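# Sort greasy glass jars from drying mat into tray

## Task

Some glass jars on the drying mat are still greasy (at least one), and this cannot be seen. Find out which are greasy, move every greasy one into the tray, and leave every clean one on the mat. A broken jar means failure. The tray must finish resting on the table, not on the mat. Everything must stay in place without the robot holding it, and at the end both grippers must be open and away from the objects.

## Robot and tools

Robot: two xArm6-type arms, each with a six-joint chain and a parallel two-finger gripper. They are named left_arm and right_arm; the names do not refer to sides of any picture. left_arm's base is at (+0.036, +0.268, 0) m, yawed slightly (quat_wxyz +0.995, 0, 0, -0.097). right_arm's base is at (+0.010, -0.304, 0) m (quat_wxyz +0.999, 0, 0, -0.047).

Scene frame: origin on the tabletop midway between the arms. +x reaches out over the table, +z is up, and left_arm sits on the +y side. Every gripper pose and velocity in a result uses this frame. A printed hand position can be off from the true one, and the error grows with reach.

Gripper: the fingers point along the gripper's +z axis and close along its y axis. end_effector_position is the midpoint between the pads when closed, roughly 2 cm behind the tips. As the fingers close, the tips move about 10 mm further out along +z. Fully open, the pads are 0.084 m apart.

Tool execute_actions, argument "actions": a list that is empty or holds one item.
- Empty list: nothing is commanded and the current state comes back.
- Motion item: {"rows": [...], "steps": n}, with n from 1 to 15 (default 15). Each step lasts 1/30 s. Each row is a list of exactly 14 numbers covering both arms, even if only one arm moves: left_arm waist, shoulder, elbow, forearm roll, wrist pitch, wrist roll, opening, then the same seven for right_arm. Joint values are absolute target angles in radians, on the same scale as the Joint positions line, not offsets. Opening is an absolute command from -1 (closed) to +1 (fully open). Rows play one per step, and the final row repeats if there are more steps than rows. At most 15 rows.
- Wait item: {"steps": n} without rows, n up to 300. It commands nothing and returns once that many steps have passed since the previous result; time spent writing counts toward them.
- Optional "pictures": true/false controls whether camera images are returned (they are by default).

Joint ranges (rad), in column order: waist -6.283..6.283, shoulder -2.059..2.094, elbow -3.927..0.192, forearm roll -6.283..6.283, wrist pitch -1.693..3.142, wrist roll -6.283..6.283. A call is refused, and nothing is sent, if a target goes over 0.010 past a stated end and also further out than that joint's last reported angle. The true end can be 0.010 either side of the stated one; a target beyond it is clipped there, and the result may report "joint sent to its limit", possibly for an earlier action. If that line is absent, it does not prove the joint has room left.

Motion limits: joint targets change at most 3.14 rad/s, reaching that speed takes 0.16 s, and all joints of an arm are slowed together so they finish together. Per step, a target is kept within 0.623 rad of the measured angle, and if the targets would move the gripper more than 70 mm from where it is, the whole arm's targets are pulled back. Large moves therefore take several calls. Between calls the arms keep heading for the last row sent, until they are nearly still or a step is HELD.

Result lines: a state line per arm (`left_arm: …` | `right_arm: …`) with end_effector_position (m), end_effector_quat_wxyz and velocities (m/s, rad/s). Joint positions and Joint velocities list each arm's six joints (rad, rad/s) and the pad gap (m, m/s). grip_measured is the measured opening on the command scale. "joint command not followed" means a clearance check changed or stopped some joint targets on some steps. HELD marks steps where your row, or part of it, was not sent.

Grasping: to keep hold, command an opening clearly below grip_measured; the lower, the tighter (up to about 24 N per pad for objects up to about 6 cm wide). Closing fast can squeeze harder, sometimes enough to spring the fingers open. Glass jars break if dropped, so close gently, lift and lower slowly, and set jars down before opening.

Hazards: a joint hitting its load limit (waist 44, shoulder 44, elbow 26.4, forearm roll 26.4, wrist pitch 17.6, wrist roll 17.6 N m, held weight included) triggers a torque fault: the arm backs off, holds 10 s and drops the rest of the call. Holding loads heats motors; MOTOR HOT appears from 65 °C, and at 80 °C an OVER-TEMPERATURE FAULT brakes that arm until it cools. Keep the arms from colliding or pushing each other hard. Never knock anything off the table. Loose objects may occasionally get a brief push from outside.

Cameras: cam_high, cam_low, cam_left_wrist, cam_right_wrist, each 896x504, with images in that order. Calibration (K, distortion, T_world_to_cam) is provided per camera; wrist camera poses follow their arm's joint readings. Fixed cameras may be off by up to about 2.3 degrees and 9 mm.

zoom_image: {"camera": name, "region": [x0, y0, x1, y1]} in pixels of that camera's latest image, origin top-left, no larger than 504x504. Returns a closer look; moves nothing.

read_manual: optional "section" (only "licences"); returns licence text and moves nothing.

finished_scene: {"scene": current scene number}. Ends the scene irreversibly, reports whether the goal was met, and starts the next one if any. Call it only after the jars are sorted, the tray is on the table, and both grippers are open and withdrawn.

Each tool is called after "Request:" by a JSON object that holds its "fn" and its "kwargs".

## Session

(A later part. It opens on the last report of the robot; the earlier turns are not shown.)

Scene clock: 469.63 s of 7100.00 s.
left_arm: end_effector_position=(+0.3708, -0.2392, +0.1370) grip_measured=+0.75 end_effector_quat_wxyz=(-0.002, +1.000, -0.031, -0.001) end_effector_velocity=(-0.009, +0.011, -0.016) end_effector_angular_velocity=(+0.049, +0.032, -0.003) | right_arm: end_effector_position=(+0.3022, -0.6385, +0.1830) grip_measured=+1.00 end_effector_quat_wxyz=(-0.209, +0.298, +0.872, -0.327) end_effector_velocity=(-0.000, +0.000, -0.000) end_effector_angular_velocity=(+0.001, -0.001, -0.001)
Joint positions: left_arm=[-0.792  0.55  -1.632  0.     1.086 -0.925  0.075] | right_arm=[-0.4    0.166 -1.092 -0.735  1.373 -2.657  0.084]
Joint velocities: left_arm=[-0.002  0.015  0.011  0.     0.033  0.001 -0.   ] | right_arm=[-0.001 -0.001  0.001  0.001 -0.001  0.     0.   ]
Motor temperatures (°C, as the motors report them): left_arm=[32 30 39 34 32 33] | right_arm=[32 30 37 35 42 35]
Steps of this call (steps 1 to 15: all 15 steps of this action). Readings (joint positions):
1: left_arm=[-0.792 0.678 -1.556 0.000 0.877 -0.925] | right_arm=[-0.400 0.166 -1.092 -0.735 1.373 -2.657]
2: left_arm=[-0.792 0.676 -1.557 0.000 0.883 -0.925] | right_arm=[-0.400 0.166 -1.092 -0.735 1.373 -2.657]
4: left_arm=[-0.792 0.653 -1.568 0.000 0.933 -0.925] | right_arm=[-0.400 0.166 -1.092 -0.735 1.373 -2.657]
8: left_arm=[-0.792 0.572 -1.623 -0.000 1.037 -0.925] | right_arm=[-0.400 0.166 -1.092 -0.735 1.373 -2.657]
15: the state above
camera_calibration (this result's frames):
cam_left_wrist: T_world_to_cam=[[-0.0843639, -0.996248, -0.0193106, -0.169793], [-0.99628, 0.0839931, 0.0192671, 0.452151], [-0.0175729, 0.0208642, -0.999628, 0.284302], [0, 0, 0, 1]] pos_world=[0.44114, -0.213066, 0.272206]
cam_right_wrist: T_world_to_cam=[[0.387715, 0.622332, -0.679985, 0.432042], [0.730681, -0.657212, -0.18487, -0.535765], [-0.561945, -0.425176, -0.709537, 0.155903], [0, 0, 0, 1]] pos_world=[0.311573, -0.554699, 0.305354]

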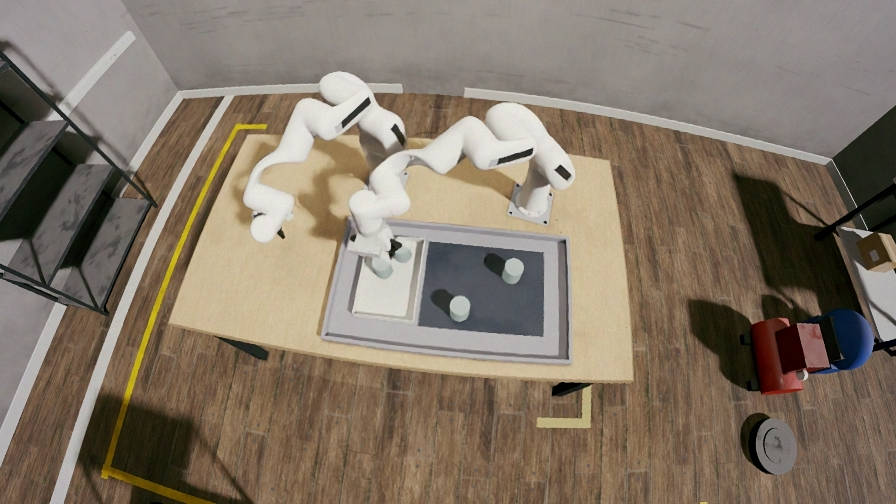

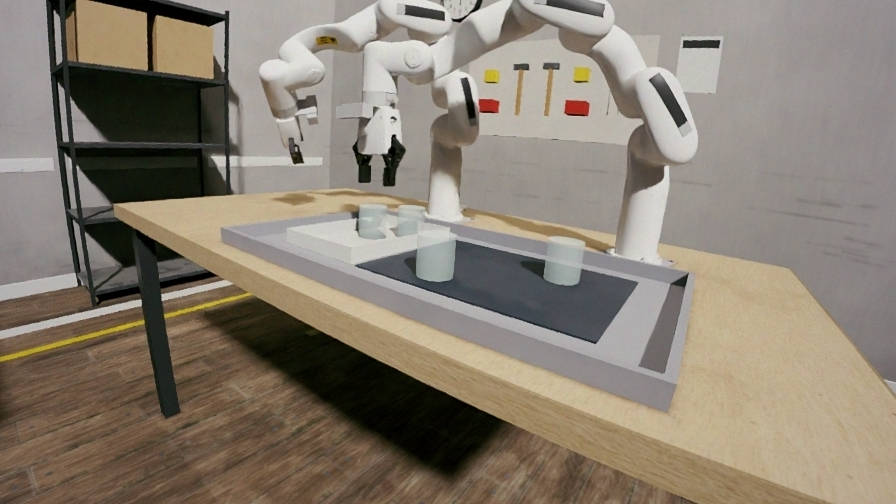

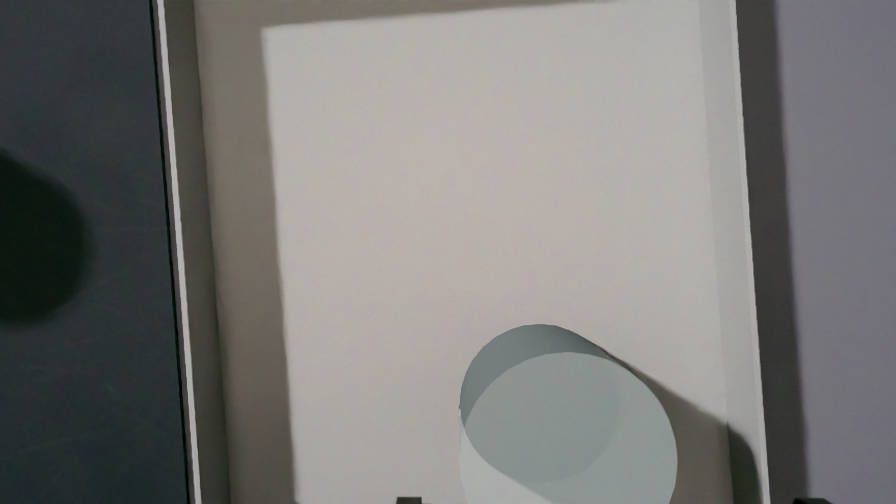

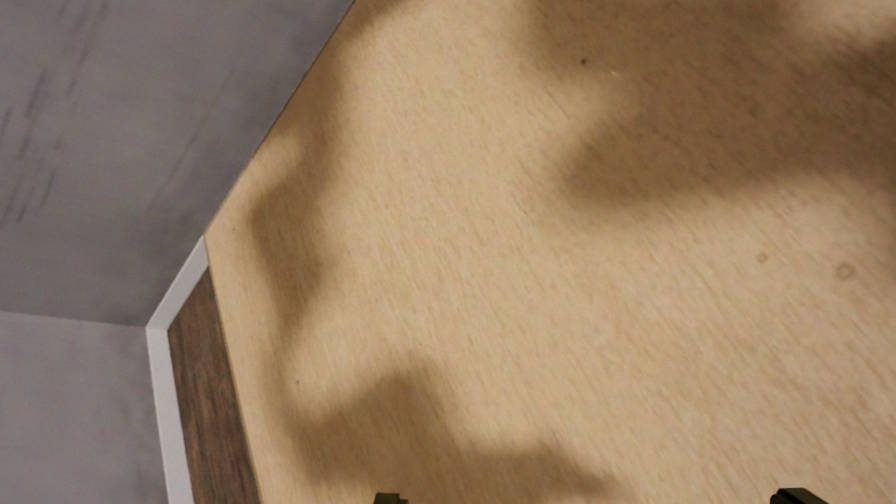

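Request:
{"fn": "execute_actions", "kwargs": {"actions": [{"rows": [[-0.2906,0.2709,-1.1925,0,0.9217,-0.4236,1, -0.4,0.166,-1.092,-0.735,1.373,-2.657,1]], "steps": 15}], "pictures": false}}

Request:
{"fn": "execute_actions", "kwargs": {"actions": [{"steps": 25}]}}

Scene clock: 478.70 s of 7100.00 s.
left_arm: end_effector_position=(+0.4673, -0.0915, +0.1361) grip_measured=+1.00 end_effector_quat_wxyz=(+0.000, +1.000, -0.031, +0.000) end_effector_velocity=(+0.153, +0.370, -0.015) end_effector_angular_velocity=(-0.000, -0.000, +0.002) | right_arm: end_effector_position=(+0.3022, -0.6385, +0.1830) grip_measured=+1.00 end_effector_quat_wxyz=(-0.209, +0.298, +0.872, -0.327) end_effector_velocity=(+0.000, +0.000, +0.000) end_effector_angular_velocity=(+0.000, -0.001, +0.000)
Joint positions: left_arm=[-0.5    0.386 -1.378  0.     0.991 -0.633  0.084] | right_arm=[-0.4    0.166 -1.092 -0.735  1.373 -2.657  0.084]
Joint velocities: left_arm=[ 0.681 -0.376  0.6    0.    -0.224  0.679  0.   ] | right_arm=[ 0.    -0.001 -0.     0.001 -0.    -0.001 -0.   ]
Motor temperatures (°C, as the motors report them): left_arm=[32 30 39 34 32 33] | right_arm=[32 30 37 35 42 35]
Steps of this call (steps 1 to 15: the robot went on to your last target; steps 16 to 90: nothing new was sent; then 5.57 s passed at rest; steps 91 to 105: all 15 steps of this action). Readings (joint positions):
91: left_arm=[-0.792 0.547 -1.635 -0.000 1.087 -0.925] | right_arm=[-0.400 0.166 -1.092 -0.735 1.373 -2.657]
92: left_arm=[-0.789 0.545 -1.631 -0.000 1.085 -0.919] | right_arm=[-0.400 0.166 -1.092 -0.735 1.373 -2.657]
94: left_arm=[-0.752 0.523 -1.594 -0.000 1.072 -0.878] | right_arm=[-0.400 0.166 -1.092 -0.735 1.373 -2.657]
98: left_arm=[-0.656 0.473 -1.516 0.000 1.043 -0.789] | right_arm=[-0.400 0.166 -1.092 -0.735 1.373 -2.657]
105: the state above

Scene clock: 479.53 s of 7100.00 s.
left_arm: end_effector_position=(+0.4983, +0.0236, +0.1300) grip_measured=+1.00 end_effector_quat_wxyz=(-0.000, +1.000, -0.031, -0.000) end_effector_velocity=(+0.001, +0.002, +0.001) end_effector_angular_velocity=(-0.000, -0.001, +0.004) | right_arm: end_effector_position=(+0.3022, -0.6385, +0.1830) grip_measured=+1.00 end_effector_quat_wxyz=(-0.209, +0.298, +0.872, -0.327) end_effector_velocity=(+0.001, +0.000, +0.001) end_effector_angular_velocity=(-0.000, -0.002, +0.000)
Joint positions: left_arm=[-0.291  0.271 -1.193 -0.     0.922 -0.424  0.084] | right_arm=[-0.4    0.166 -1.092 -0.735  1.373 -2.657  0.084]
Joint velocities: left_arm=[ 0.004 -0.002  0.001  0.    -0.     0.     0.   ] | right_arm=[ 0.001 -0.001 -0.001  0.001  0.    -0.    -0.   ]
Motor temperatures (°C, as the motors report them): left_arm=[32 30 39 34 32 33] | right_arm=[32 30 37 35 42 35]
Steps of this call (steps 1 to 25: the robot went on to your last target). Readings (joint positions):
1: left_arm=[-0.477 0.374 -1.358 0.000 0.983 -0.610] | right_arm=[-0.400 0.166 -1.092 -0.735 1.373 -2.657]
2: left_arm=[-0.454 0.361 -1.337 0.000 0.976 -0.588] | right_arm=[-0.400 0.166 -1.092 -0.735 1.373 -2.657]
4: left_arm=[-0.408 0.336 -1.297 0.000 0.961 -0.541] | right_arm=[-0.400 0.166 -1.092 -0.735 1.373 -2.657]
8: left_arm=[-0.322 0.289 -1.221 0.000 0.933 -0.457] | right_arm=[-0.400 0.166 -1.092 -0.735 1.373 -2.657]
25: the state above
camera_calibration (this result's frames):
cam_left_wrist: T_world_to_cam=[[-0.0846809, -0.996281, -0.0158947, 0.102434], [-0.996291, 0.084416, 0.0166586, 0.55763], [-0.0152548, 0.0172464, -0.999735, 0.272926], [0, 0, 0, 1]] pos_world=[0.5684, 0.0502728, 0.265192]
cam_right_wrist: T_world_to_cam=[[0.387714, 0.622332, -0.679985, 0.432042], [0.730681, -0.657213, -0.18487, -0.535765], [-0.561946, -0.425176, -0.709537, 0.155903], [0, 0, 0, 1]] pos_world=[0.311573, -0.554699, 0.305354]

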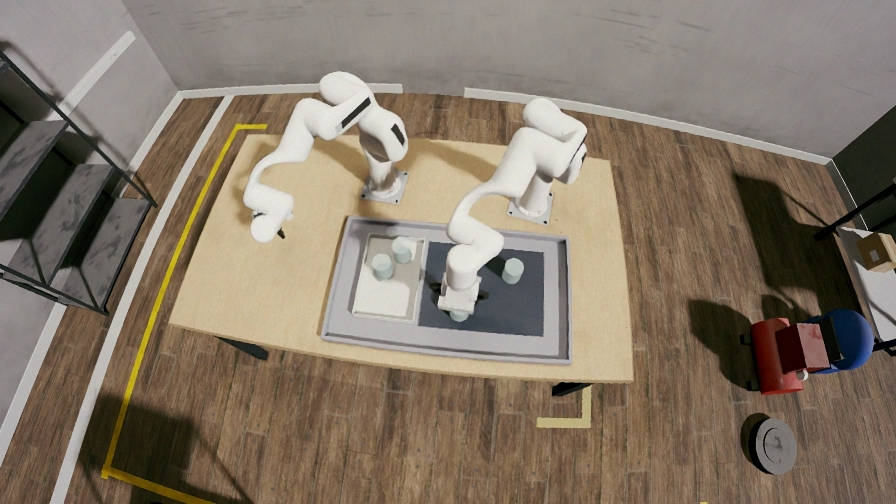

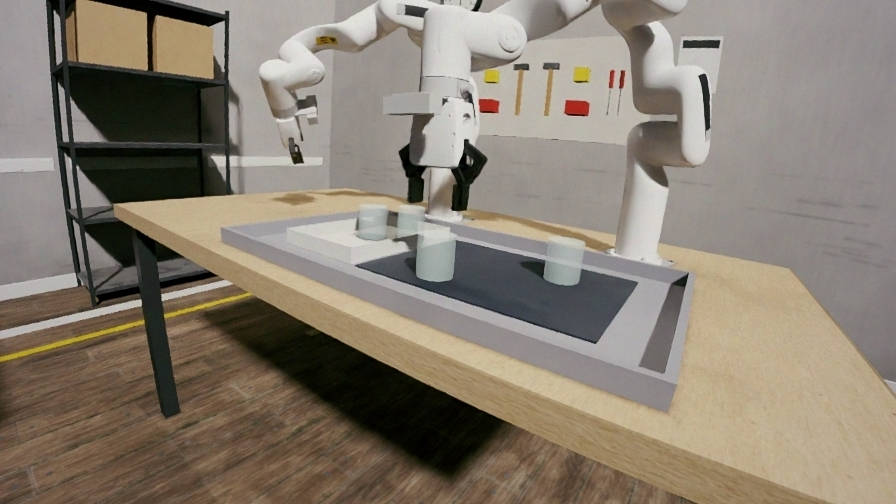

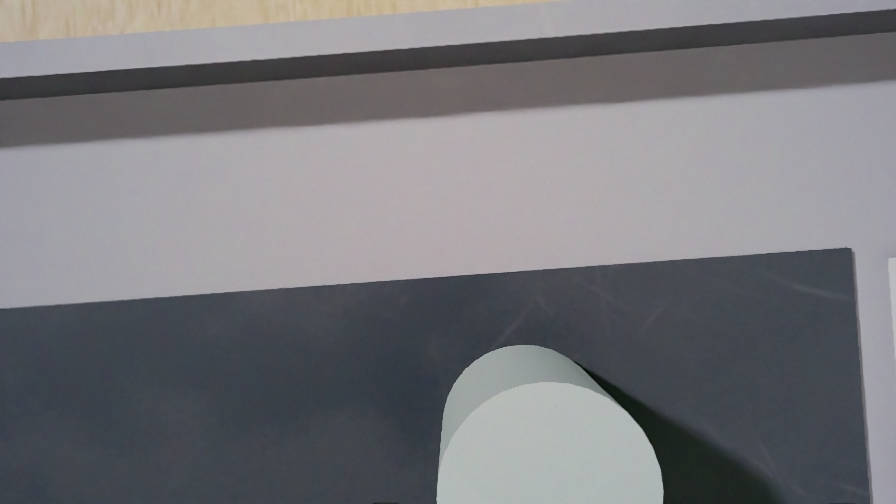

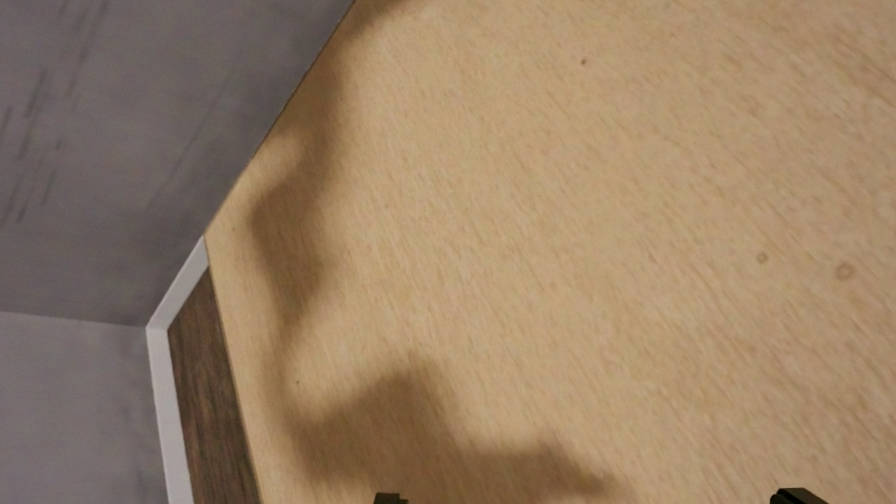

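Request:
{"fn": "execute_actions", "kwargs": {"actions": [{"rows": [[-0.291,0.245,-1.153,0,0.908,-0.424,1, -0.4,0.166,-1.092,-0.735,1.373,-2.657,1]], "steps": 8}], "pictures": false}}

Request:
{"fn": "execute_actions", "kwargs": {"actions": [{"rows": [[-0.291,0.4056,-1.092,0,0.6864,-0.424,1, -0.4,0.166,-1.092,-0.735,1.373,-2.657,1]], "steps": 15}], "pictures": false}}

Request:
{"fn": "execute_actions", "kwargs": {"actions": [{"rows": [[-0.291,0.4056,-1.092,0,0.6864,-0.424,0.1, -0.4,0.166,-1.092,-0.735,1.373,-2.657,1]], "steps": 14}], "pictures": false}}

Request:
{"fn": "execute_actions", "kwargs": {"actions": [{"rows": [[-0.291,0.225,-1.16,0,0.935,-0.424,0.1, -0.4,0.166,-1.092,-0.735,1.373,-2.657,1]], "steps": 15}], "pictures": false}}

Scene clock: 490.83 s of 7100.00 s.
left_arm: end_effector_position=(+0.4912, +0.0275, +0.1290) grip_measured=+1.00 end_effector_quat_wxyz=(-0.000, +1.000, -0.031, -0.000) end_effector_velocity=(-0.007, +0.004, -0.000) end_effector_angular_velocity=(-0.002, -0.004, -0.001) | right_arm: end_effector_position=(+0.3022, -0.6385, +0.1830) grip_measured=+1.00 end_effector_quat_wxyz=(-0.209, +0.298, +0.872, -0.327) end_effector_velocity=(-0.000, -0.000, +0.000) end_effector_angular_velocity=(-0.002, -0.000, -0.001)
Joint positions: left_arm=[-0.291  0.247 -1.156  0.     0.909 -0.424  0.084] | right_arm=[-0.4    0.166 -1.092 -0.735  1.373 -2.657  0.084]
Joint velocities: left_arm=[-0.    -0.028  0.041  0.    -0.018  0.001  0.   ] | right_arm=[-0.    -0.     0.001 -0.001  0.     0.003  0.   ]
Motor temperatures (°C, as the motors report them): left_arm=[32 30 39 34 32 33] | right_arm=[32 30 37 35 42 35]
Steps of this call (steps 1 to 15: the robot went on to your last target; steps 16 to 90: nothing new was sent; then 8.03 s passed at rest; steps 91 to 98: all 8 steps of this action). Readings (joint positions):
91: left_arm=[-0.291 0.271 -1.192 -0.000 0.922 -0.424] | right_arm=[-0.400 0.166 -1.092 -0.735 1.373 -2.657]
92: left_arm=[-0.291 0.269 -1.189 -0.000 0.920 -0.424] | right_arm=[-0.400 0.166 -1.092 -0.735 1.373 -2.657]
94: left_arm=[-0.291 0.258 -1.172 -0.000 0.915 -0.424] | right_arm=[-0.400 0.166 -1.092 -0.735 1.373 -2.657]
98: the state above

Scene clock: 491.33 s of 7100.00 s.
left_arm: end_effector_position=(+0.4917, +0.0272, +0.0422) grip_measured=+1.00 end_effector_quat_wxyz=(+0.001, +1.000, -0.031, +0.002) end_effector_velocity=(+0.007, -0.003, +0.002) end_effector_angular_velocity=(-0.013, -0.024, +0.001) | right_arm: end_effector_position=(+0.3022, -0.6385, +0.1830) grip_measured=+1.00 end_effector_quat_wxyz=(-0.209, +0.298, +0.872, -0.327) end_effector_velocity=(-0.000, +0.000, -0.001) end_effector_angular_velocity=(+0.001, -0.000, -0.002)
Joint positions: left_arm=[-0.291  0.403 -1.095 -0.     0.688 -0.424  0.084] | right_arm=[-0.4    0.166 -1.092 -0.735  1.373 -2.657  0.084]
Joint velocities: left_arm=[ 0.001  0.001 -0.001 -0.    -0.027  0.    -0.   ] | right_arm=[-0.     0.001  0.     0.001 -0.     0.001 -0.   ]
Motor temperatures (°C, as the motors report them): left_arm=[32 30 39 34 32 33] | right_arm=[32 30 37 35 42 35]
Steps of this call (steps 1 to 15: all 15 steps of this action). Readings (joint positions):
1: left_arm=[-0.291 0.246 -1.155 0.000 0.909 -0.424] | right_arm=[-0.400 0.166 -1.092 -0.735 1.373 -2.657]
2: left_arm=[-0.291 0.248 -1.154 -0.000 0.902 -0.424] | right_arm=[-0.400 0.166 -1.092 -0.735 1.373 -2.657]
4: left_arm=[-0.291 0.279 -1.145 -0.000 0.849 -0.424] | right_arm=[-0.400 0.166 -1.092 -0.735 1.373 -2.657]
8: left_arm=[-0.291 0.379 -1.099 0.000 0.733 -0.424] | right_arm=[-0.400 0.166 -1.092 -0.735 1.373 -2.657]
15: the state above

Scene clock: 491.80 s of 7100.00 s.
left_arm: end_effector_position=(+0.4909, +0.0276, +0.0407) grip_measured=+0.43 end_effector_quat_wxyz=(+0.000, +1.000, -0.031, +0.001) end_effector_velocity=(-0.000, -0.000, -0.000) end_effector_angular_velocity=(+0.000, -0.000, +0.001) | right_arm: end_effector_position=(+0.3022, -0.6385, +0.1830) grip_measured=+1.00 end_effector_quat_wxyz=(-0.209, +0.298, +0.872, -0.327) end_effector_velocity=(+0.000, +0.000, +0.000) end_effector_angular_velocity=(+0.001, -0.001, -0.001)
Joint positions: left_arm=[-0.291  0.405 -1.093 -0.     0.686 -0.424  0.062] | right_arm=[-0.4    0.166 -1.092 -0.735  1.373 -2.657  0.084]
Joint velocities: left_arm=[-0.     0.     0.     0.    -0.    -0.001  0.   ] | right_arm=[-0.    -0.    -0.     0.002  0.    -0.001 -0.   ]
Motor temperatures (°C, as the motors report them): left_arm=[32 30 39 34 32 33] | right_arm=[32 30 37 35 42 35]
Steps of this call (steps 1 to 14: all 14 steps of this action). Readings (joint positions):
1: left_arm=[-0.291 0.403 -1.094 -0.000 0.687 -0.424] | right_arm=[-0.400 0.166 -1.092 -0.735 1.373 -2.657]
2: left_arm=[-0.291 0.403 -1.094 -0.000 0.687 -0.424] | right_arm=[-0.400 0.166 -1.092 -0.735 1.373 -2.657]
4: left_arm=[-0.291 0.404 -1.093 0.000 0.687 -0.424] | right_arm=[-0.400 0.166 -1.092 -0.735 1.373 -2.657]
8: left_arm=[-0.291 0.405 -1.093 -0.000 0.686 -0.424] | right_arm=[-0.400 0.166 -1.092 -0.735 1.373 -2.657]
14: the state above

Scene clock: 492.30 s of 7100.00 s.
left_arm: end_effector_position=(+0.4887, +0.0288, +0.1374) grip_measured=+0.43 end_effector_quat_wxyz=(-0.001, +1.000, -0.031, -0.001) end_effector_velocity=(-0.016, +0.008, -0.012) end_effector_angular_velocity=(+0.030, +0.057, +0.001) | right_arm: end_effector_position=(+0.3022, -0.6385, +0.1830) grip_measured=+1.00 end_effector_quat_wxyz=(-0.209, +0.298, +0.872, -0.327) end_effector_velocity=(+0.000, +0.000, +0.000) end_effector_angular_velocity=(-0.000, -0.001, -0.000)
Joint positions: left_arm=[-0.291  0.228 -1.157  0.     0.932 -0.424  0.062] | right_arm=[-0.4    0.166 -1.092 -0.735  1.373 -2.657  0.084]
Joint velocities: left_arm=[ 0.     0.005  0.014  0.     0.045 -0.001  0.   ] | right_arm=[ 0.001 -0.001  0.001  0.001  0.     0.     0.   ]
Motor temperatures (°C, as the motors report them): left_arm=[32 30 39 34 32 33] | right_arm=[32 30 37 35 42 35]
Steps of this call (steps 1 to 15: all 15 steps of this action). Readings (joint positions):
1: left_arm=[-0.291 0.405 -1.093 -0.000 0.686 -0.424] | right_arm=[-0.400 0.166 -1.092 -0.735 1.373 -2.657]
2: left_arm=[-0.291 0.403 -1.093 -0.000 0.692 -0.424] | right_arm=[-0.400 0.166 -1.092 -0.735 1.373 -2.657]
4: left_arm=[-0.291 0.374 -1.099 0.000 0.744 -0.424] | right_arm=[-0.400 0.166 -1.092 -0.735 1.373 -2.657]
8: left_arm=[-0.291 0.270 -1.146 -0.000 0.867 -0.424] | right_arm=[-0.400 0.166 -1.092 -0.735 1.373 -2.657]
15: the state above

Request:
{"fn": "execute_actions", "kwargs": {"actions": [{"rows": [[-0.579,0.7093,-1.8958,0,1.1865,-0.712,0.1, -0.4,0.166,-1.092,-0.735,1.373,-2.657,1]], "steps": 15}], "pictures": false}}

Request:
{"fn": "execute_actions", "kwargs": {"actions": [{"steps": 25}]}}

Scene clock: 500.43 s of 7100.00 s.
left_arm: end_effector_position=(+0.5075, -0.1270, +0.1406) grip_measured=+0.43 end_effector_quat_wxyz=(-0.003, +1.000, -0.031, -0.004) end_effector_velocity=(-0.020, -0.366, +0.000) end_effector_angular_velocity=(-0.027, -0.039, -0.001) | right_arm: end_effector_position=(+0.3022, -0.6385, +0.1830) grip_measured=+1.00 end_effector_quat_wxyz=(-0.209, +0.298, +0.872, -0.327) end_effector_velocity=(+0.000, -0.000, +0.000) end_effector_angular_velocity=(-0.000, -0.001, -0.001)
Joint positions: left_arm=[-0.502  0.58  -1.689 -0.     1.119 -0.635  0.062] | right_arm=[-0.4    0.166 -1.092 -0.735  1.373 -2.657  0.084]
Joint velocities: left_arm=[-0.478  0.809 -1.276  0.     0.419 -0.477 -0.   ] | right_arm=[-0.    -0.    -0.     0.001 -0.     0.    -0.   ]
Motor temperatures (°C, as the motors report them): left_arm=[32 30 40 34 32 33] | right_arm=[32 30 37 35 42 35]
Steps of this call (steps 1 to 15: the robot went on to your last target; steps 16 to 90: nothing new was sent; then 4.63 s passed at rest; steps 91 to 105: all 15 steps of this action). Readings (joint positions):
91: left_arm=[-0.291 0.225 -1.160 0.000 0.935 -0.424] | right_arm=[-0.400 0.166 -1.092 -0.735 1.373 -2.657]
92: left_arm=[-0.293 0.229 -1.165 0.000 0.938 -0.427] | right_arm=[-0.400 0.166 -1.092 -0.735 1.373 -2.657]
94: left_arm=[-0.315 0.268 -1.219 0.000 0.961 -0.453] | right_arm=[-0.400 0.166 -1.092 -0.735 1.373 -2.657]
98: left_arm=[-0.393 0.396 -1.392 -0.000 1.023 -0.525] | right_arm=[-0.400 0.166 -1.092 -0.735 1.373 -2.657]
105: the state above

Scene clock: 501.27 s of 7100.00 s.
left_arm: end_effector_position=(+0.4994, -0.1851, +0.1401) grip_measured=+0.43 end_effector_quat_wxyz=(+0.000, +1.000, -0.031, +0.000) end_effector_velocity=(-0.000, -0.000, -0.001) end_effector_angular_velocity=(+0.000, +0.000, +0.000) | right_arm: end_effector_position=(+0.3022, -0.6385, +0.1830) grip_measured=+1.00 end_effector_quat_wxyz=(-0.209, +0.298, +0.872, -0.327) end_effector_velocity=(+0.000, +0.000, -0.001) end_effector_angular_velocity=(+0.002, +0.000, +0.001)
Joint positions: left_arm=[-0.579  0.709 -1.896  0.     1.187 -0.712  0.062] | right_arm=[-0.4    0.166 -1.092 -0.735  1.373 -2.657  0.084]
Joint velocities: left_arm=[-0.     0.001 -0.001  0.    -0.    -0.    -0.   ] | right_arm=[ 0.     0.     0.001  0.001 -0.001 -0.001  0.   ]
Motor temperatures (°C, as the motors report them): left_arm=[32 30 40 34 32 33] | right_arm=[32 30 37 35 42 35]
Steps of this call (steps 1 to 25: the robot went on to your last target). Readings (joint positions):
1: left_arm=[-0.518 0.607 -1.732 -0.000 1.133 -0.651] | right_arm=[-0.400 0.166 -1.092 -0.735 1.373 -2.657]
2: left_arm=[-0.534 0.633 -1.774 -0.000 1.146 -0.666] | right_arm=[-0.400 0.166 -1.092 -0.735 1.373 -2.657]
4: left_arm=[-0.560 0.676 -1.841 -0.000 1.168 -0.691] | right_arm=[-0.400 0.166 -1.092 -0.735 1.373 -2.657]
8: left_arm=[-0.577 0.705 -1.887 -0.000 1.184 -0.709] | right_arm=[-0.400 0.166 -1.092 -0.735 1.373 -2.657]
25: the state above
camera_calibration (this result's frames):
cam_left_wrist: T_world_to_cam=[[-0.0841748, -0.996326, -0.0158134, -0.105543], [-0.996337, 0.083914, 0.0164918, 0.576119], [-0.0151042, 0.0171437, -0.999739, 0.286537], [0, 0, 0, 1]] pos_world=[0.569452, -0.158412, 0.275292]
cam_right_wrist: T_world_to_cam=[[0.387714, 0.622332, -0.679985, 0.432042], [0.730681, -0.657212, -0.18487, -0.535765], [-0.561945, -0.425176, -0.709537, 0.155903], [0, 0, 0, 1]] pos_world=[0.311573, -0.554699, 0.305354]

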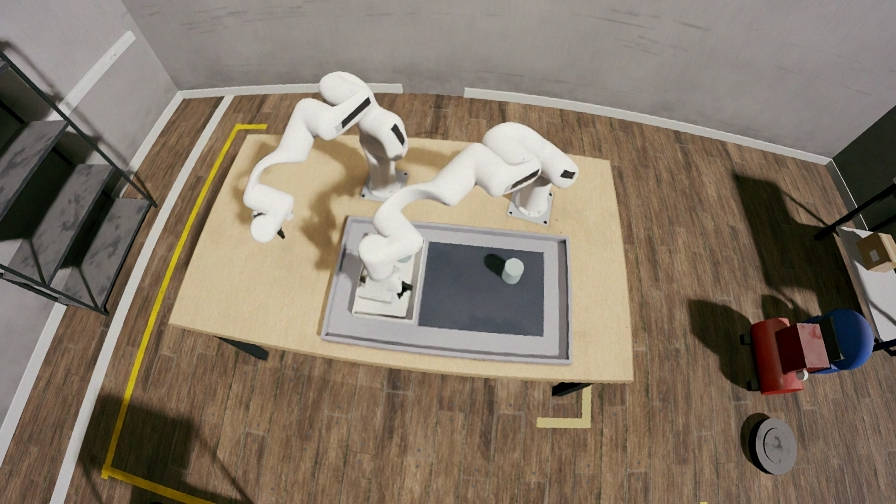

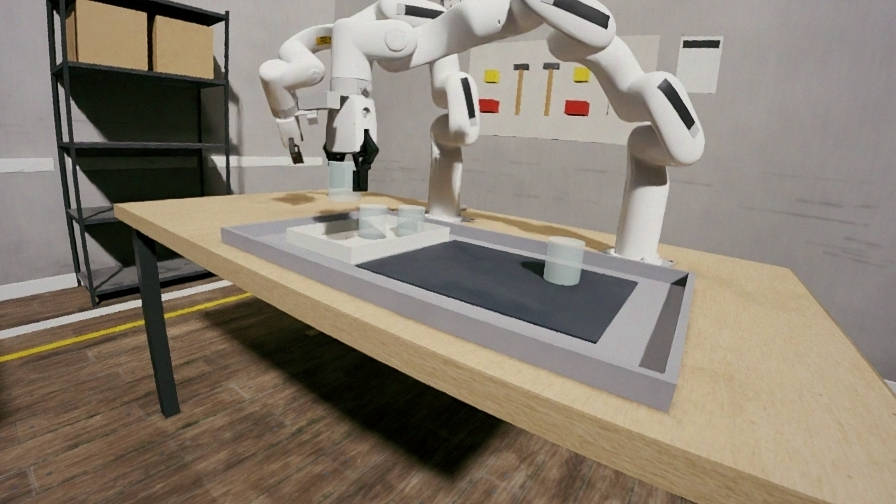

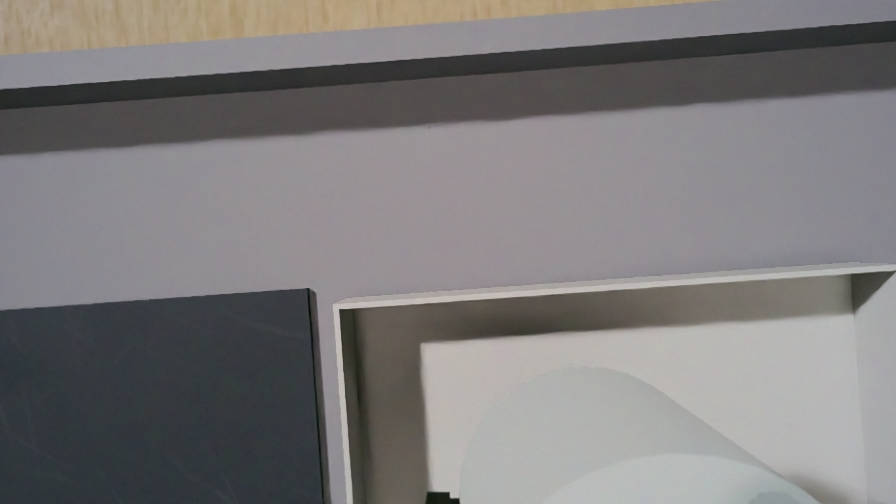

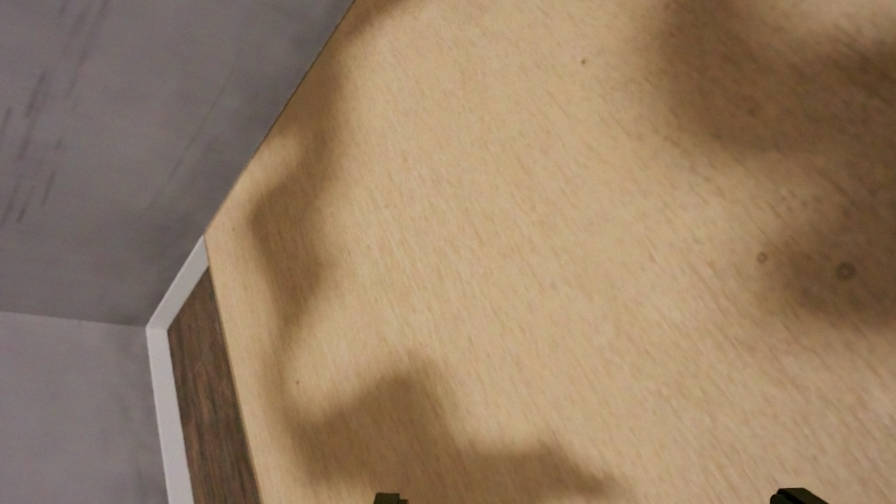

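Request:
{"fn": "execute_actions", "kwargs": {"actions": [{"rows": [[-0.579,0.7373,-1.8724,0,1.1351,-0.712,0.1, -0.4,0.166,-1.092,-0.735,1.373,-2.657,1],[-0.579,0.7653,-1.8491,0,1.0838,-0.712,0.1, -0.4,0.166,-1.092,-0.735,1.373,-2.657,1],[-0.579,0.7933,-1.8257,0,1.0324,-0.712,0.1, -0.4,0.166,-1.092,-0.735,1.373,-2.657,1],[-0.579,0.8073,-1.814,0,1.0067,-0.712,0.1, -0.4,0.166,-1.092,-0.735,1.373,-2.657,1],[-0.579,0.8214,-1.8023,0,0.981,-0.712,0.1, -0.4,0.166,-1.092,-0.735,1.373,-2.657,1]], "steps": 15}], "pictures": false}}

Request:
{"fn": "execute_actions", "kwargs": {"actions": [{"steps": 10}], "pictures": false}}

Request:
{"fn": "execute_actions", "kwargs": {"actions": [{"rows": [[-0.579,0.8214,-1.8023,0,0.981,-0.712,0.75, -0.4,0.166,-1.092,-0.735,1.373,-2.657,1]], "steps": 12}], "pictures": false}}

Request:
{"fn": "execute_actions", "kwargs": {"actions": [{"rows": [[-0.579,0.7093,-1.8958,0,1.1865,-0.712,0.75, -0.4,0.166,-1.092,-0.735,1.373,-2.657,1]], "steps": 15}], "pictures": false}}

Request:
{"fn": "execute_actions", "kwargs": {"actions": [{"rows": [[-0.0528,-0.383,-0.462,0,0.845,-0.186,1, -0.4,0.166,-1.092,-0.735,1.373,-2.657,1]], "steps": 15}], "pictures": false}}

Request:
{"fn": "execute_actions", "kwargs": {"actions": [{"steps": 40}]}}

Scene clock: 509.70 s of 7100.00 s.
left_arm: end_effector_position=(+0.5000, -0.1858, +0.0464) grip_measured=+0.43 end_effector_quat_wxyz=(+0.001, +1.000, -0.031, +0.001) end_effector_velocity=(+0.023, -0.022, +0.040) end_effector_angular_velocity=(-0.082, -0.083, +0.001) | right_arm: end_effector_position=(+0.3022, -0.6385, +0.1830) grip_measured=+1.00 end_effector_quat_wxyz=(-0.209, +0.298, +0.872, -0.327) end_effector_velocity=(-0.000, +0.000, -0.000) end_effector_angular_velocity=(+0.000, +0.001, -0.000)
Joint positions: left_arm=[-0.579  0.819 -1.805 -0.     0.984 -0.712  0.062] | right_arm=[-0.4    0.166 -1.092 -0.735  1.373 -2.657  0.084]
Joint velocities: left_arm=[ 0.    -0.036 -0.032 -0.001 -0.048 -0.     0.   ] | right_arm=[0.    0.    0.001 0.    0.    0.001 0.   ]
Motor temperatures (°C, as the motors report them): left_arm=[32 30 40 34 32 33] | right_arm=[32 30 37 35 42 35]
Steps of this call (steps 1 to 15: the robot went on to your last target; steps 16 to 90: nothing new was sent; then 4.93 s passed at rest; steps 91 to 105: all 15 steps of this action). Readings (joint positions):
91: left_arm=[-0.579 0.709 -1.896 -0.000 1.186 -0.712] | right_arm=[-0.400 0.166 -1.092 -0.735 1.373 -2.657]
92: left_arm=[-0.579 0.711 -1.894 -0.000 1.181 -0.712] | right_arm=[-0.400 0.166 -1.092 -0.735 1.373 -2.657]
94: left_arm=[-0.579 0.725 -1.883 -0.000 1.145 -0.712] | right_arm=[-0.400 0.166 -1.092 -0.735 1.373 -2.657]
98: left_arm=[-0.579 0.791 -1.827 0.000 1.042 -0.712] | right_arm=[-0.400 0.166 -1.092 -0.735 1.373 -2.657]
105: the state above

Scene clock: 510.03 s of 7100.00 s.
left_arm: end_effector_position=(+0.4994, -0.1852, +0.0442) grip_measured=+0.43 end_effector_quat_wxyz=(+0.000, +1.000, -0.031, +0.000) end_effector_velocity=(+0.001, -0.001, +0.001) end_effector_angular_velocity=(-0.003, -0.003, -0.001) | right_arm: end_effector_position=(+0.3022, -0.6385, +0.1830) grip_measured=+1.00 end_effector_quat_wxyz=(-0.209, +0.298, +0.872, -0.327) end_effector_velocity=(-0.001, -0.000, +0.000) end_effector_angular_velocity=(-0.000, -0.000, -0.002)
Joint positions: left_arm=[-0.579  0.821 -1.802 -0.     0.981 -0.712  0.062] | right_arm=[-0.4    0.166 -1.092 -0.735  1.373 -2.657  0.084]
Joint velocities: left_arm=[ 0.    -0.001 -0.002  0.    -0.002  0.001  0.   ] | right_arm=[-0.001 -0.001  0.001  0.001  0.     0.    -0.   ]
Motor temperatures (°C, as the motors report them): left_arm=[32 30 40 34 32 33] | right_arm=[32 30 37 35 42 35]
Steps of this call (steps 1 to 10: the robot went on to your last target). Readings (joint positions):
1: left_arm=[-0.579 0.818 -1.806 -0.000 0.982 -0.712] | right_arm=[-0.400 0.166 -1.092 -0.735 1.373 -2.657]
2: left_arm=[-0.579 0.818 -1.806 -0.000 0.982 -0.712] | right_arm=[-0.400 0.166 -1.092 -0.735 1.373 -2.657]
4: left_arm=[-0.579 0.819 -1.804 -0.000 0.981 -0.712] | right_arm=[-0.400 0.166 -1.092 -0.735 1.373 -2.657]
8: left_arm=[-0.579 0.821 -1.802 -0.000 0.981 -0.712] | right_arm=[-0.400 0.166 -1.092 -0.735 1.373 -2.657]
10: the state above

Scene clock: 510.43 s of 7100.00 s.
left_arm: end_effector_position=(+0.4994, -0.1852, +0.0441) grip_measured=+0.74 end_effector_quat_wxyz=(+0.000, +1.000, -0.031, +0.000) end_effector_velocity=(-0.001, -0.000, -0.002) end_effector_angular_velocity=(+0.002, +0.003, -0.000) | right_arm: end_effector_position=(+0.3022, -0.6385, +0.1830) grip_measured=+1.00 end_effector_quat_wxyz=(-0.209, +0.298, +0.872, -0.327) end_effector_velocity=(+0.000, -0.000, -0.000) end_effector_angular_velocity=(+0.001, +0.000, +0.001)
Joint positions: left_arm=[-0.579  0.821 -1.802  0.     0.981 -0.712  0.074] | right_arm=[-0.4    0.166 -1.092 -0.735  1.373 -2.657  0.084]
Joint velocities: left_arm=[-0.002  0.002  0.001 -0.     0.    -0.001  0.001] | right_arm=[-0.     0.001 -0.001  0.001 -0.    -0.002 -0.   ]
Motor temperatures (°C, as the motors report them): left_arm=[32 30 40 34 32 33] | right_arm=[32 30 37 35 42 35]
Steps of this call (steps 1 to 12: all 12 steps of this action). Readings (joint positions):
1: left_arm=[-0.579 0.821 -1.802 -0.000 0.981 -0.712] | right_arm=[-0.400 0.166 -1.092 -0.735 1.373 -2.657]
2: left_arm=[-0.579 0.821 -1.803 0.000 0.981 -0.712] | right_arm=[-0.400 0.166 -1.092 -0.735 1.373 -2.657]
4: left_arm=[-0.579 0.821 -1.803 0.000 0.981 -0.712] | right_arm=[-0.400 0.166 -1.092 -0.735 1.373 -2.657]
8: left_arm=[-0.579 0.821 -1.803 0.000 0.981 -0.712] | right_arm=[-0.400 0.166 -1.092 -0.735 1.373 -2.657]
12: the state above

Scene clock: 510.93 s of 7100.00 s.
left_arm: end_effector_position=(+0.4986, -0.1844, +0.1367) grip_measured=+0.75 end_effector_quat_wxyz=(-0.002, +1.000, -0.031, -0.002) end_effector_velocity=(-0.012, +0.011, -0.023) end_effector_angular_velocity=(+0.049, +0.051, -0.000) | right_arm: end_effector_position=(+0.3022, -0.6385, +0.1830) grip_measured=+1.00 end_effector_quat_wxyz=(-0.209, +0.298, +0.872, -0.327) end_effector_velocity=(-0.001, +0.000, -0.001) end_effector_angular_velocity=(+0.001, +0.002, -0.001)
Joint positions: left_arm=[-0.579  0.712 -1.892  0.     1.185 -0.712  0.075] | right_arm=[-0.4    0.166 -1.092 -0.735  1.373 -2.657  0.084]
Joint velocities: left_arm=[-0.001  0.023  0.015 -0.     0.033 -0.001 -0.   ] | right_arm=[-0.     0.001  0.001  0.001  0.001  0.    -0.   ]
Motor temperatures (°C, as the motors report them): left_arm=[32 30 40 34 32 33] | right_arm=[32 30 37 35 42 35]
Steps of this call (steps 1 to 15: all 15 steps of this action). Readings (joint positions):
1: left_arm=[-0.579 0.821 -1.802 0.000 0.981 -0.712] | right_arm=[-0.400 0.166 -1.092 -0.735 1.373 -2.657]
2: left_arm=[-0.579 0.820 -1.804 0.000 0.987 -0.712] | right_arm=[-0.400 0.166 -1.092 -0.735 1.373 -2.657]
4: left_arm=[-0.579 0.801 -1.818 0.000 1.035 -0.712] | right_arm=[-0.400 0.166 -1.092 -0.735 1.373 -2.657]
8: left_arm=[-0.579 0.730 -1.880 -0.000 1.137 -0.712] | right_arm=[-0.400 0.166 -1.092 -0.735 1.373 -2.657]
15: the state above

Scene clock: 511.43 s of 7100.00 s.
left_arm: end_effector_position=(+0.5611, -0.0459, +0.2151) grip_measured=+1.00 end_effector_quat_wxyz=(+0.035, +0.997, -0.030, +0.064) end_effector_velocity=(+0.024, +0.337, +0.182) end_effector_angular_velocity=(-0.104, -0.312, +0.009) | right_arm: end_effector_position=(+0.3022, -0.6385, +0.1830) grip_measured=+1.00 end_effector_quat_wxyz=(-0.209, +0.298, +0.872, -0.327) end_effector_velocity=(+0.000, +0.000, -0.000) end_effector_angular_velocity=(+0.000, -0.000, -0.000)
Joint positions: left_arm=[-0.344  0.376 -1.556  0.     1.034 -0.478  0.084] | right_arm=[-0.4    0.166 -1.092 -0.735  1.373 -2.657  0.084]
Joint velocities: left_arm=[ 0.492 -0.936  0.931 -0.    -0.316  0.489  0.   ] | right_arm=[ 0.001  0.    -0.     0.001  0.     0.     0.   ]
Motor temperatures (°C, as the motors report them): left_arm=[32 31 40 34 32 33] | right_arm=[32 30 37 35 42 35]
Steps of this call (steps 1 to 15: all 15 steps of this action). Readings (joint positions):
1: left_arm=[-0.579 0.713 -1.892 0.000 1.185 -0.712] | right_arm=[-0.400 0.166 -1.092 -0.735 1.373 -2.657]
2: left_arm=[-0.576 0.708 -1.887 -0.000 1.183 -0.707] | right_arm=[-0.400 0.166 -1.092 -0.735 1.373 -2.657]
4: left_arm=[-0.547 0.671 -1.843 -0.001 1.161 -0.672] | right_arm=[-0.400 0.166 -1.092 -0.735 1.373 -2.657]
8: left_arm=[-0.464 0.571 -1.751 0.000 1.112 -0.598] | right_arm=[-0.400 0.166 -1.092 -0.735 1.373 -2.657]
15: the state above

Scene clock: 512.77 s of 7100.00 s.
left_arm: end_effector_position=(+0.3530, +0.1877, +0.1304) grip_measured=+1.00 end_effector_quat_wxyz=(+0.000, +1.000, -0.031, +0.000) end_effector_velocity=(-0.004, +0.001, -0.003) end_effector_angular_velocity=(+0.002, +0.008, +0.000) | right_arm: end_effector_position=(+0.3022, -0.6385, +0.1830) grip_measured=+1.00 end_effector_quat_wxyz=(-0.209, +0.298, +0.872, -0.327) end_effector_velocity=(+0.000, -0.000, -0.000) end_effector_angular_velocity=(-0.000, +0.000, -0.000)
Joint positions: left_arm=[-0.053 -0.383 -0.463 -0.     0.845 -0.186  0.084] | right_arm=[-0.4    0.166 -1.092 -0.735  1.373 -2.657  0.084]
Joint velocities: left_arm=[ 0.001 -0.002  0.01   0.     0.001  0.001 -0.   ] | right_arm=[ 0.     0.001 -0.001 -0.    -0.     0.001  0.   ]
Motor temperatures (°C, as the motors report them): left_arm=[32 30 40 34 32 33] | right_arm=[32 30 37 35 42 35]
Steps of this call (steps 1 to 40: the robot went on to your last target). Readings (joint positions):
1: left_arm=[-0.328 0.345 -1.524 0.000 1.023 -0.462] | right_arm=[-0.400 0.166 -1.092 -0.735 1.373 -2.657]
2: left_arm=[-0.312 0.312 -1.491 0.000 1.013 -0.446] | right_arm=[-0.400 0.166 -1.092 -0.735 1.373 -2.657]
4: left_arm=[-0.281 0.243 -1.423 0.000 0.993 -0.415] | right_arm=[-0.400 0.166 -1.092 -0.735 1.373 -2.657]
8: left_arm=[-0.225 0.095 -1.273 0.000 0.957 -0.359] | right_arm=[-0.400 0.166 -1.092 -0.735 1.373 -2.657]
40: the state above
camera_calibration (this result's frames):
cam_left_wrist: T_world_to_cam=[[-0.0842689, -0.99632, -0.0156872, 0.253401], [-0.996342, 0.0840258, 0.0155601, 0.399194], [-0.0141847, 0.016941, -0.999756, 0.26799], [0, 0, 0, 1]] pos_world=[0.422889, 0.214386, 0.265688]
cam_right_wrist: T_world_to_cam=[[0.387714, 0.622332, -0.679985, 0.432042], [0.730681, -0.657212, -0.18487, -0.535765], [-0.561945, -0.425176, -0.709537, 0.155903], [0, 0, 0, 1]] pos_world=[0.311573, -0.554699, 0.305354]

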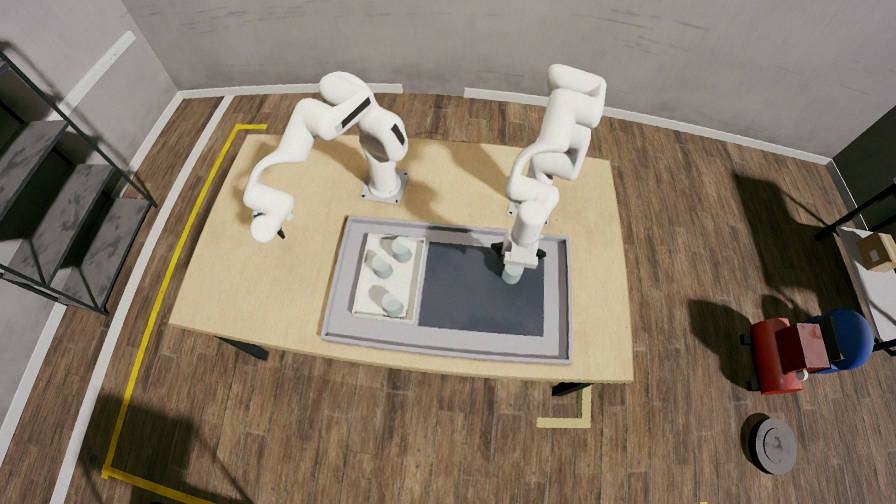

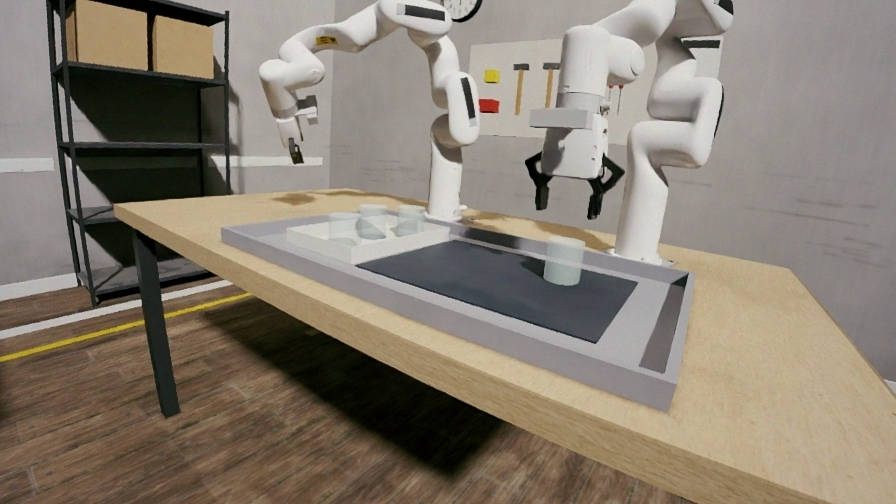

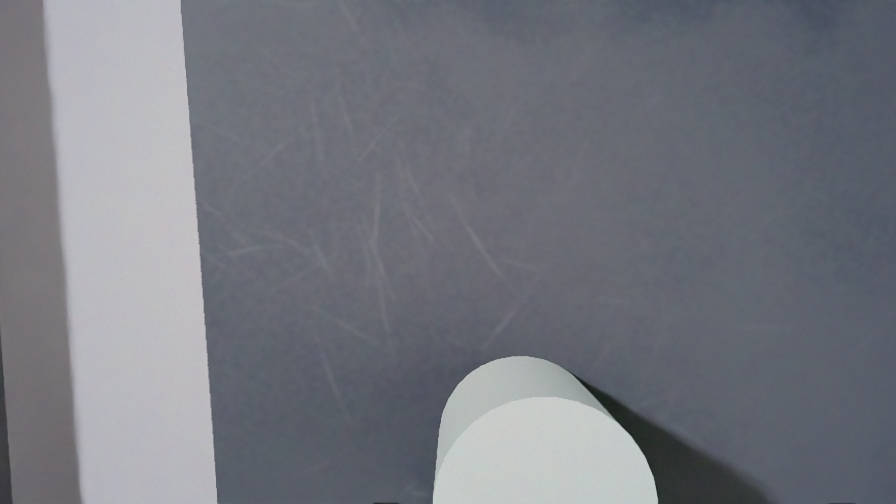

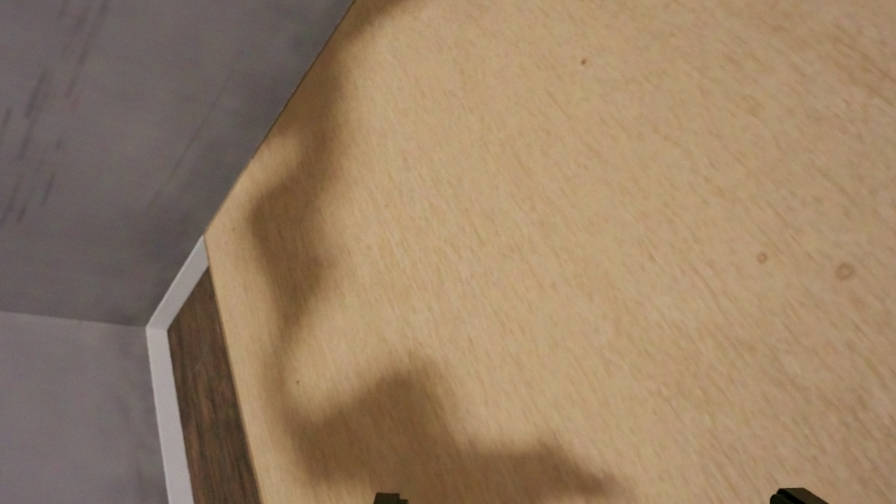

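Request:
{"fn": "execute_actions", "kwargs": {"actions": [{"rows": [[-0.0467,-0.4348,-0.4209,0,0.8557,-0.18,1, -0.4,0.166,-1.092,-0.735,1.373,-2.657,1]], "steps": 9}], "pictures": false}}

Request:
{"fn": "execute_actions", "kwargs": {"actions": [{"rows": [[-0.0467,-0.1598,-0.3339,0,0.4937,-0.18,1, -0.4,0.166,-1.092,-0.735,1.373,-2.657,1]], "steps": 15}], "pictures": false}}

Request:
{"fn": "execute_actions", "kwargs": {"actions": [{"rows": [[-0.0467,-0.1598,-0.3339,0,0.4937,-0.18,1, -0.4,0.166,-1.092,-0.735,1.373,-2.657,1],[-0.0467,-0.1598,-0.3339,0,0.4937,-0.18,1, -0.4,0.166,-1.092,-0.735,1.373,-2.657,1],[-0.0467,-0.1598,-0.3339,0,0.4937,-0.18,1, -0.4,0.166,-1.092,-0.735,1.373,-2.657,1],[-0.0467,-0.1598,-0.3339,0,0.4937,-0.18,0.1, -0.4,0.166,-1.092,-0.735,1.373,-2.657,1]], "steps": 15}], "pictures": false}}

Request:
{"fn": "execute_actions", "kwargs": {"actions": [{"rows": [[-0.0467,-0.46,-0.432,0,0.892,-0.18,0.1, -0.4,0.166,-1.092,-0.735,1.373,-2.657,1]], "steps": 15}], "pictures": false}}

Scene clock: 523.07 s of 7100.00 s.
left_arm: end_effector_position=(+0.3411, +0.1927, +0.1301) grip_measured=+1.00 end_effector_quat_wxyz=(+0.000, +1.000, -0.031, +0.000) end_effector_velocity=(-0.007, +0.003, +0.000) end_effector_angular_velocity=(-0.000, -0.001, -0.001) | right_arm: end_effector_position=(+0.3022, -0.6385, +0.1830) grip_measured=+1.00 end_effector_quat_wxyz=(-0.209, +0.298, +0.872, -0.327) end_effector_velocity=(-0.000, -0.001, +0.001) end_effector_angular_velocity=(-0.001, -0.001, -0.002)
Joint positions: left_arm=[-0.047 -0.432 -0.423  0.     0.855 -0.18   0.084] | right_arm=[-0.4    0.166 -1.092 -0.735  1.373 -2.657  0.084]
Joint velocities: left_arm=[ 0.002 -0.032  0.025  0.     0.007  0.003  0.   ] | right_arm=[-0.001 -0.002 -0.    -0.     0.001  0.    -0.   ]
Motor temperatures (°C, as the motors report them): left_arm=[32 30 40 34 32 33] | right_arm=[32 30 37 35 42 35]
Steps of this call (steps 1 to 30: the robot went on to your last target; steps 31 to 90: nothing new was sent; then 7.00 s passed at rest; steps 91 to 99: all 9 steps of this action). Readings (joint positions):
91: left_arm=[-0.053 -0.383 -0.462 -0.000 0.845 -0.186] | right_arm=[-0.400 0.166 -1.092 -0.735 1.373 -2.657]
92: left_arm=[-0.052 -0.387 -0.459 -0.000 0.846 -0.185] | right_arm=[-0.400 0.166 -1.092 -0.735 1.373 -2.657]
94: left_arm=[-0.050 -0.409 -0.442 -0.000 0.850 -0.183] | right_arm=[-0.400 0.166 -1.092 -0.735 1.373 -2.657]
98: left_arm=[-0.047 -0.431 -0.424 0.000 0.855 -0.181] | right_arm=[-0.400 0.166 -1.092 -0.735 1.373 -2.657]
99: the state above

Scene clock: 523.57 s of 7100.00 s.
left_arm: end_effector_position=(+0.3411, +0.1928, +0.0412) grip_measured=+1.00 end_effector_quat_wxyz=(+0.000, +1.000, -0.031, +0.000) end_effector_velocity=(+0.015, -0.003, +0.003) end_effector_angular_velocity=(-0.013, -0.051, +0.000) | right_arm: end_effector_position=(+0.3022, -0.6385, +0.1830) grip_measured=+1.00 end_effector_quat_wxyz=(-0.209, +0.298, +0.872, -0.327) end_effector_velocity=(+0.000, +0.000, -0.000) end_effector_angular_velocity=(+0.001, +0.001, +0.000)
Joint positions: left_arm=[-0.047 -0.163 -0.336 -0.     0.498 -0.18   0.084] | right_arm=[-0.4    0.166 -1.092 -0.735  1.373 -2.657  0.084]
Joint velocities: left_arm=[ 0.001  0.013 -0.008 -0.    -0.058  0.001 -0.   ] | right_arm=[ 0.     0.001  0.     0.     0.     0.    -0.   ]
Motor temperatures (°C, as the motors report them): left_arm=[32 30 40 34 32 33] | right_arm=[32 30 37 35 42 35]
Steps of this call (steps 1 to 15: all 15 steps of this action). Readings (joint positions):
1: left_arm=[-0.047 -0.433 -0.422 0.000 0.855 -0.180] | right_arm=[-0.400 0.166 -1.092 -0.735 1.373 -2.657]
2: left_arm=[-0.047 -0.430 -0.421 -0.000 0.849 -0.180] | right_arm=[-0.400 0.166 -1.092 -0.735 1.373 -2.657]
4: left_arm=[-0.047 -0.392 -0.411 -0.000 0.791 -0.180] | right_arm=[-0.400 0.166 -1.092 -0.735 1.373 -2.657]
8: left_arm=[-0.047 -0.235 -0.356 0.000 0.598 -0.180] | right_arm=[-0.400 0.166 -1.092 -0.735 1.373 -2.657]
15: the state above

Scene clock: 524.07 s of 7100.00 s.
left_arm: end_effector_position=(+0.3409, +0.1928, +0.0404) grip_measured=+0.43 end_effector_quat_wxyz=(+0.000, +1.000, -0.031, +0.001) end_effector_velocity=(-0.000, -0.000, -0.000) end_effector_angular_velocity=(+0.000, +0.001, -0.001) | right_arm: end_effector_position=(+0.3022, -0.6385, +0.1830) grip_measured=+1.00 end_effector_quat_wxyz=(-0.209, +0.298, +0.872, -0.327) end_effector_velocity=(+0.000, -0.000, +0.000) end_effector_angular_velocity=(-0.001, -0.002, -0.001)
Joint positions: left_arm=[-0.047 -0.16  -0.334 -0.     0.494 -0.18   0.062] | right_arm=[-0.4    0.166 -1.092 -0.735  1.373 -2.657  0.084]
Joint velocities: left_arm=[-0.001  0.002 -0.     0.    -0.001 -0.     0.   ] | right_arm=[-0.    -0.001 -0.     0.    -0.     0.002  0.   ]
Motor temperatures (°C, as the motors report them): left_arm=[32 30 40 34 32 33] | right_arm=[32 30 37 35 42 35]
Steps of this call (steps 1 to 15: all 15 steps of this action). Readings (joint positions):
1: left_arm=[-0.047 -0.163 -0.336 -0.000 0.496 -0.180] | right_arm=[-0.400 0.166 -1.092 -0.735 1.373 -2.657]
2: left_arm=[-0.047 -0.162 -0.336 -0.000 0.495 -0.180] | right_arm=[-0.400 0.166 -1.092 -0.735 1.373 -2.657]
4: left_arm=[-0.047 -0.162 -0.335 -0.000 0.494 -0.180] | right_arm=[-0.400 0.166 -1.092 -0.735 1.373 -2.657]
8: left_arm=[-0.047 -0.161 -0.334 -0.000 0.494 -0.180] | right_arm=[-0.400 0.166 -1.092 -0.735 1.373 -2.657]
15: the state above

Scene clock: 524.57 s of 7100.00 s.
left_arm: end_effector_position=(+0.3394, +0.1932, +0.1378) grip_measured=+0.43 end_effector_quat_wxyz=(-0.000, +1.000, -0.031, -0.000) end_effector_velocity=(-0.023, +0.006, -0.003) end_effector_angular_velocity=(+0.018, +0.073, -0.001) | right_arm: end_effector_position=(+0.3022, -0.6385, +0.1830) grip_measured=+1.00 end_effector_quat_wxyz=(-0.209, +0.298, +0.872, -0.327) end_effector_velocity=(-0.000, -0.000, -0.000) end_effector_angular_velocity=(+0.001, +0.000, -0.000)
Joint positions: left_arm=[-0.047 -0.456 -0.43   0.     0.886 -0.18   0.062] | right_arm=[-0.4    0.166 -1.092 -0.735  1.373 -2.657  0.084]
Joint velocities: left_arm=[ 0.001 -0.027  0.011  0.     0.091  0.002 -0.   ] | right_arm=[-0.001 -0.     0.001  0.    -0.    -0.     0.   ]
Motor temperatures (°C, as the motors report them): left_arm=[32 30 40 34 32 33] | right_arm=[32 30 37 35 42 35]
Steps of this call (steps 1 to 15: all 15 steps of this action). Readings (joint positions):
1: left_arm=[-0.047 -0.160 -0.334 -0.000 0.494 -0.180] | right_arm=[-0.400 0.166 -1.092 -0.735 1.373 -2.657]
2: left_arm=[-0.047 -0.163 -0.335 -0.000 0.499 -0.180] | right_arm=[-0.400 0.166 -1.092 -0.735 1.373 -2.657]
4: left_arm=[-0.047 -0.199 -0.343 0.000 0.555 -0.180] | right_arm=[-0.400 0.166 -1.092 -0.735 1.373 -2.657]
8: left_arm=[-0.047 -0.357 -0.401 -0.000 0.752 -0.180] | right_arm=[-0.400 0.166 -1.092 -0.735 1.373 -2.657]
15: the state above


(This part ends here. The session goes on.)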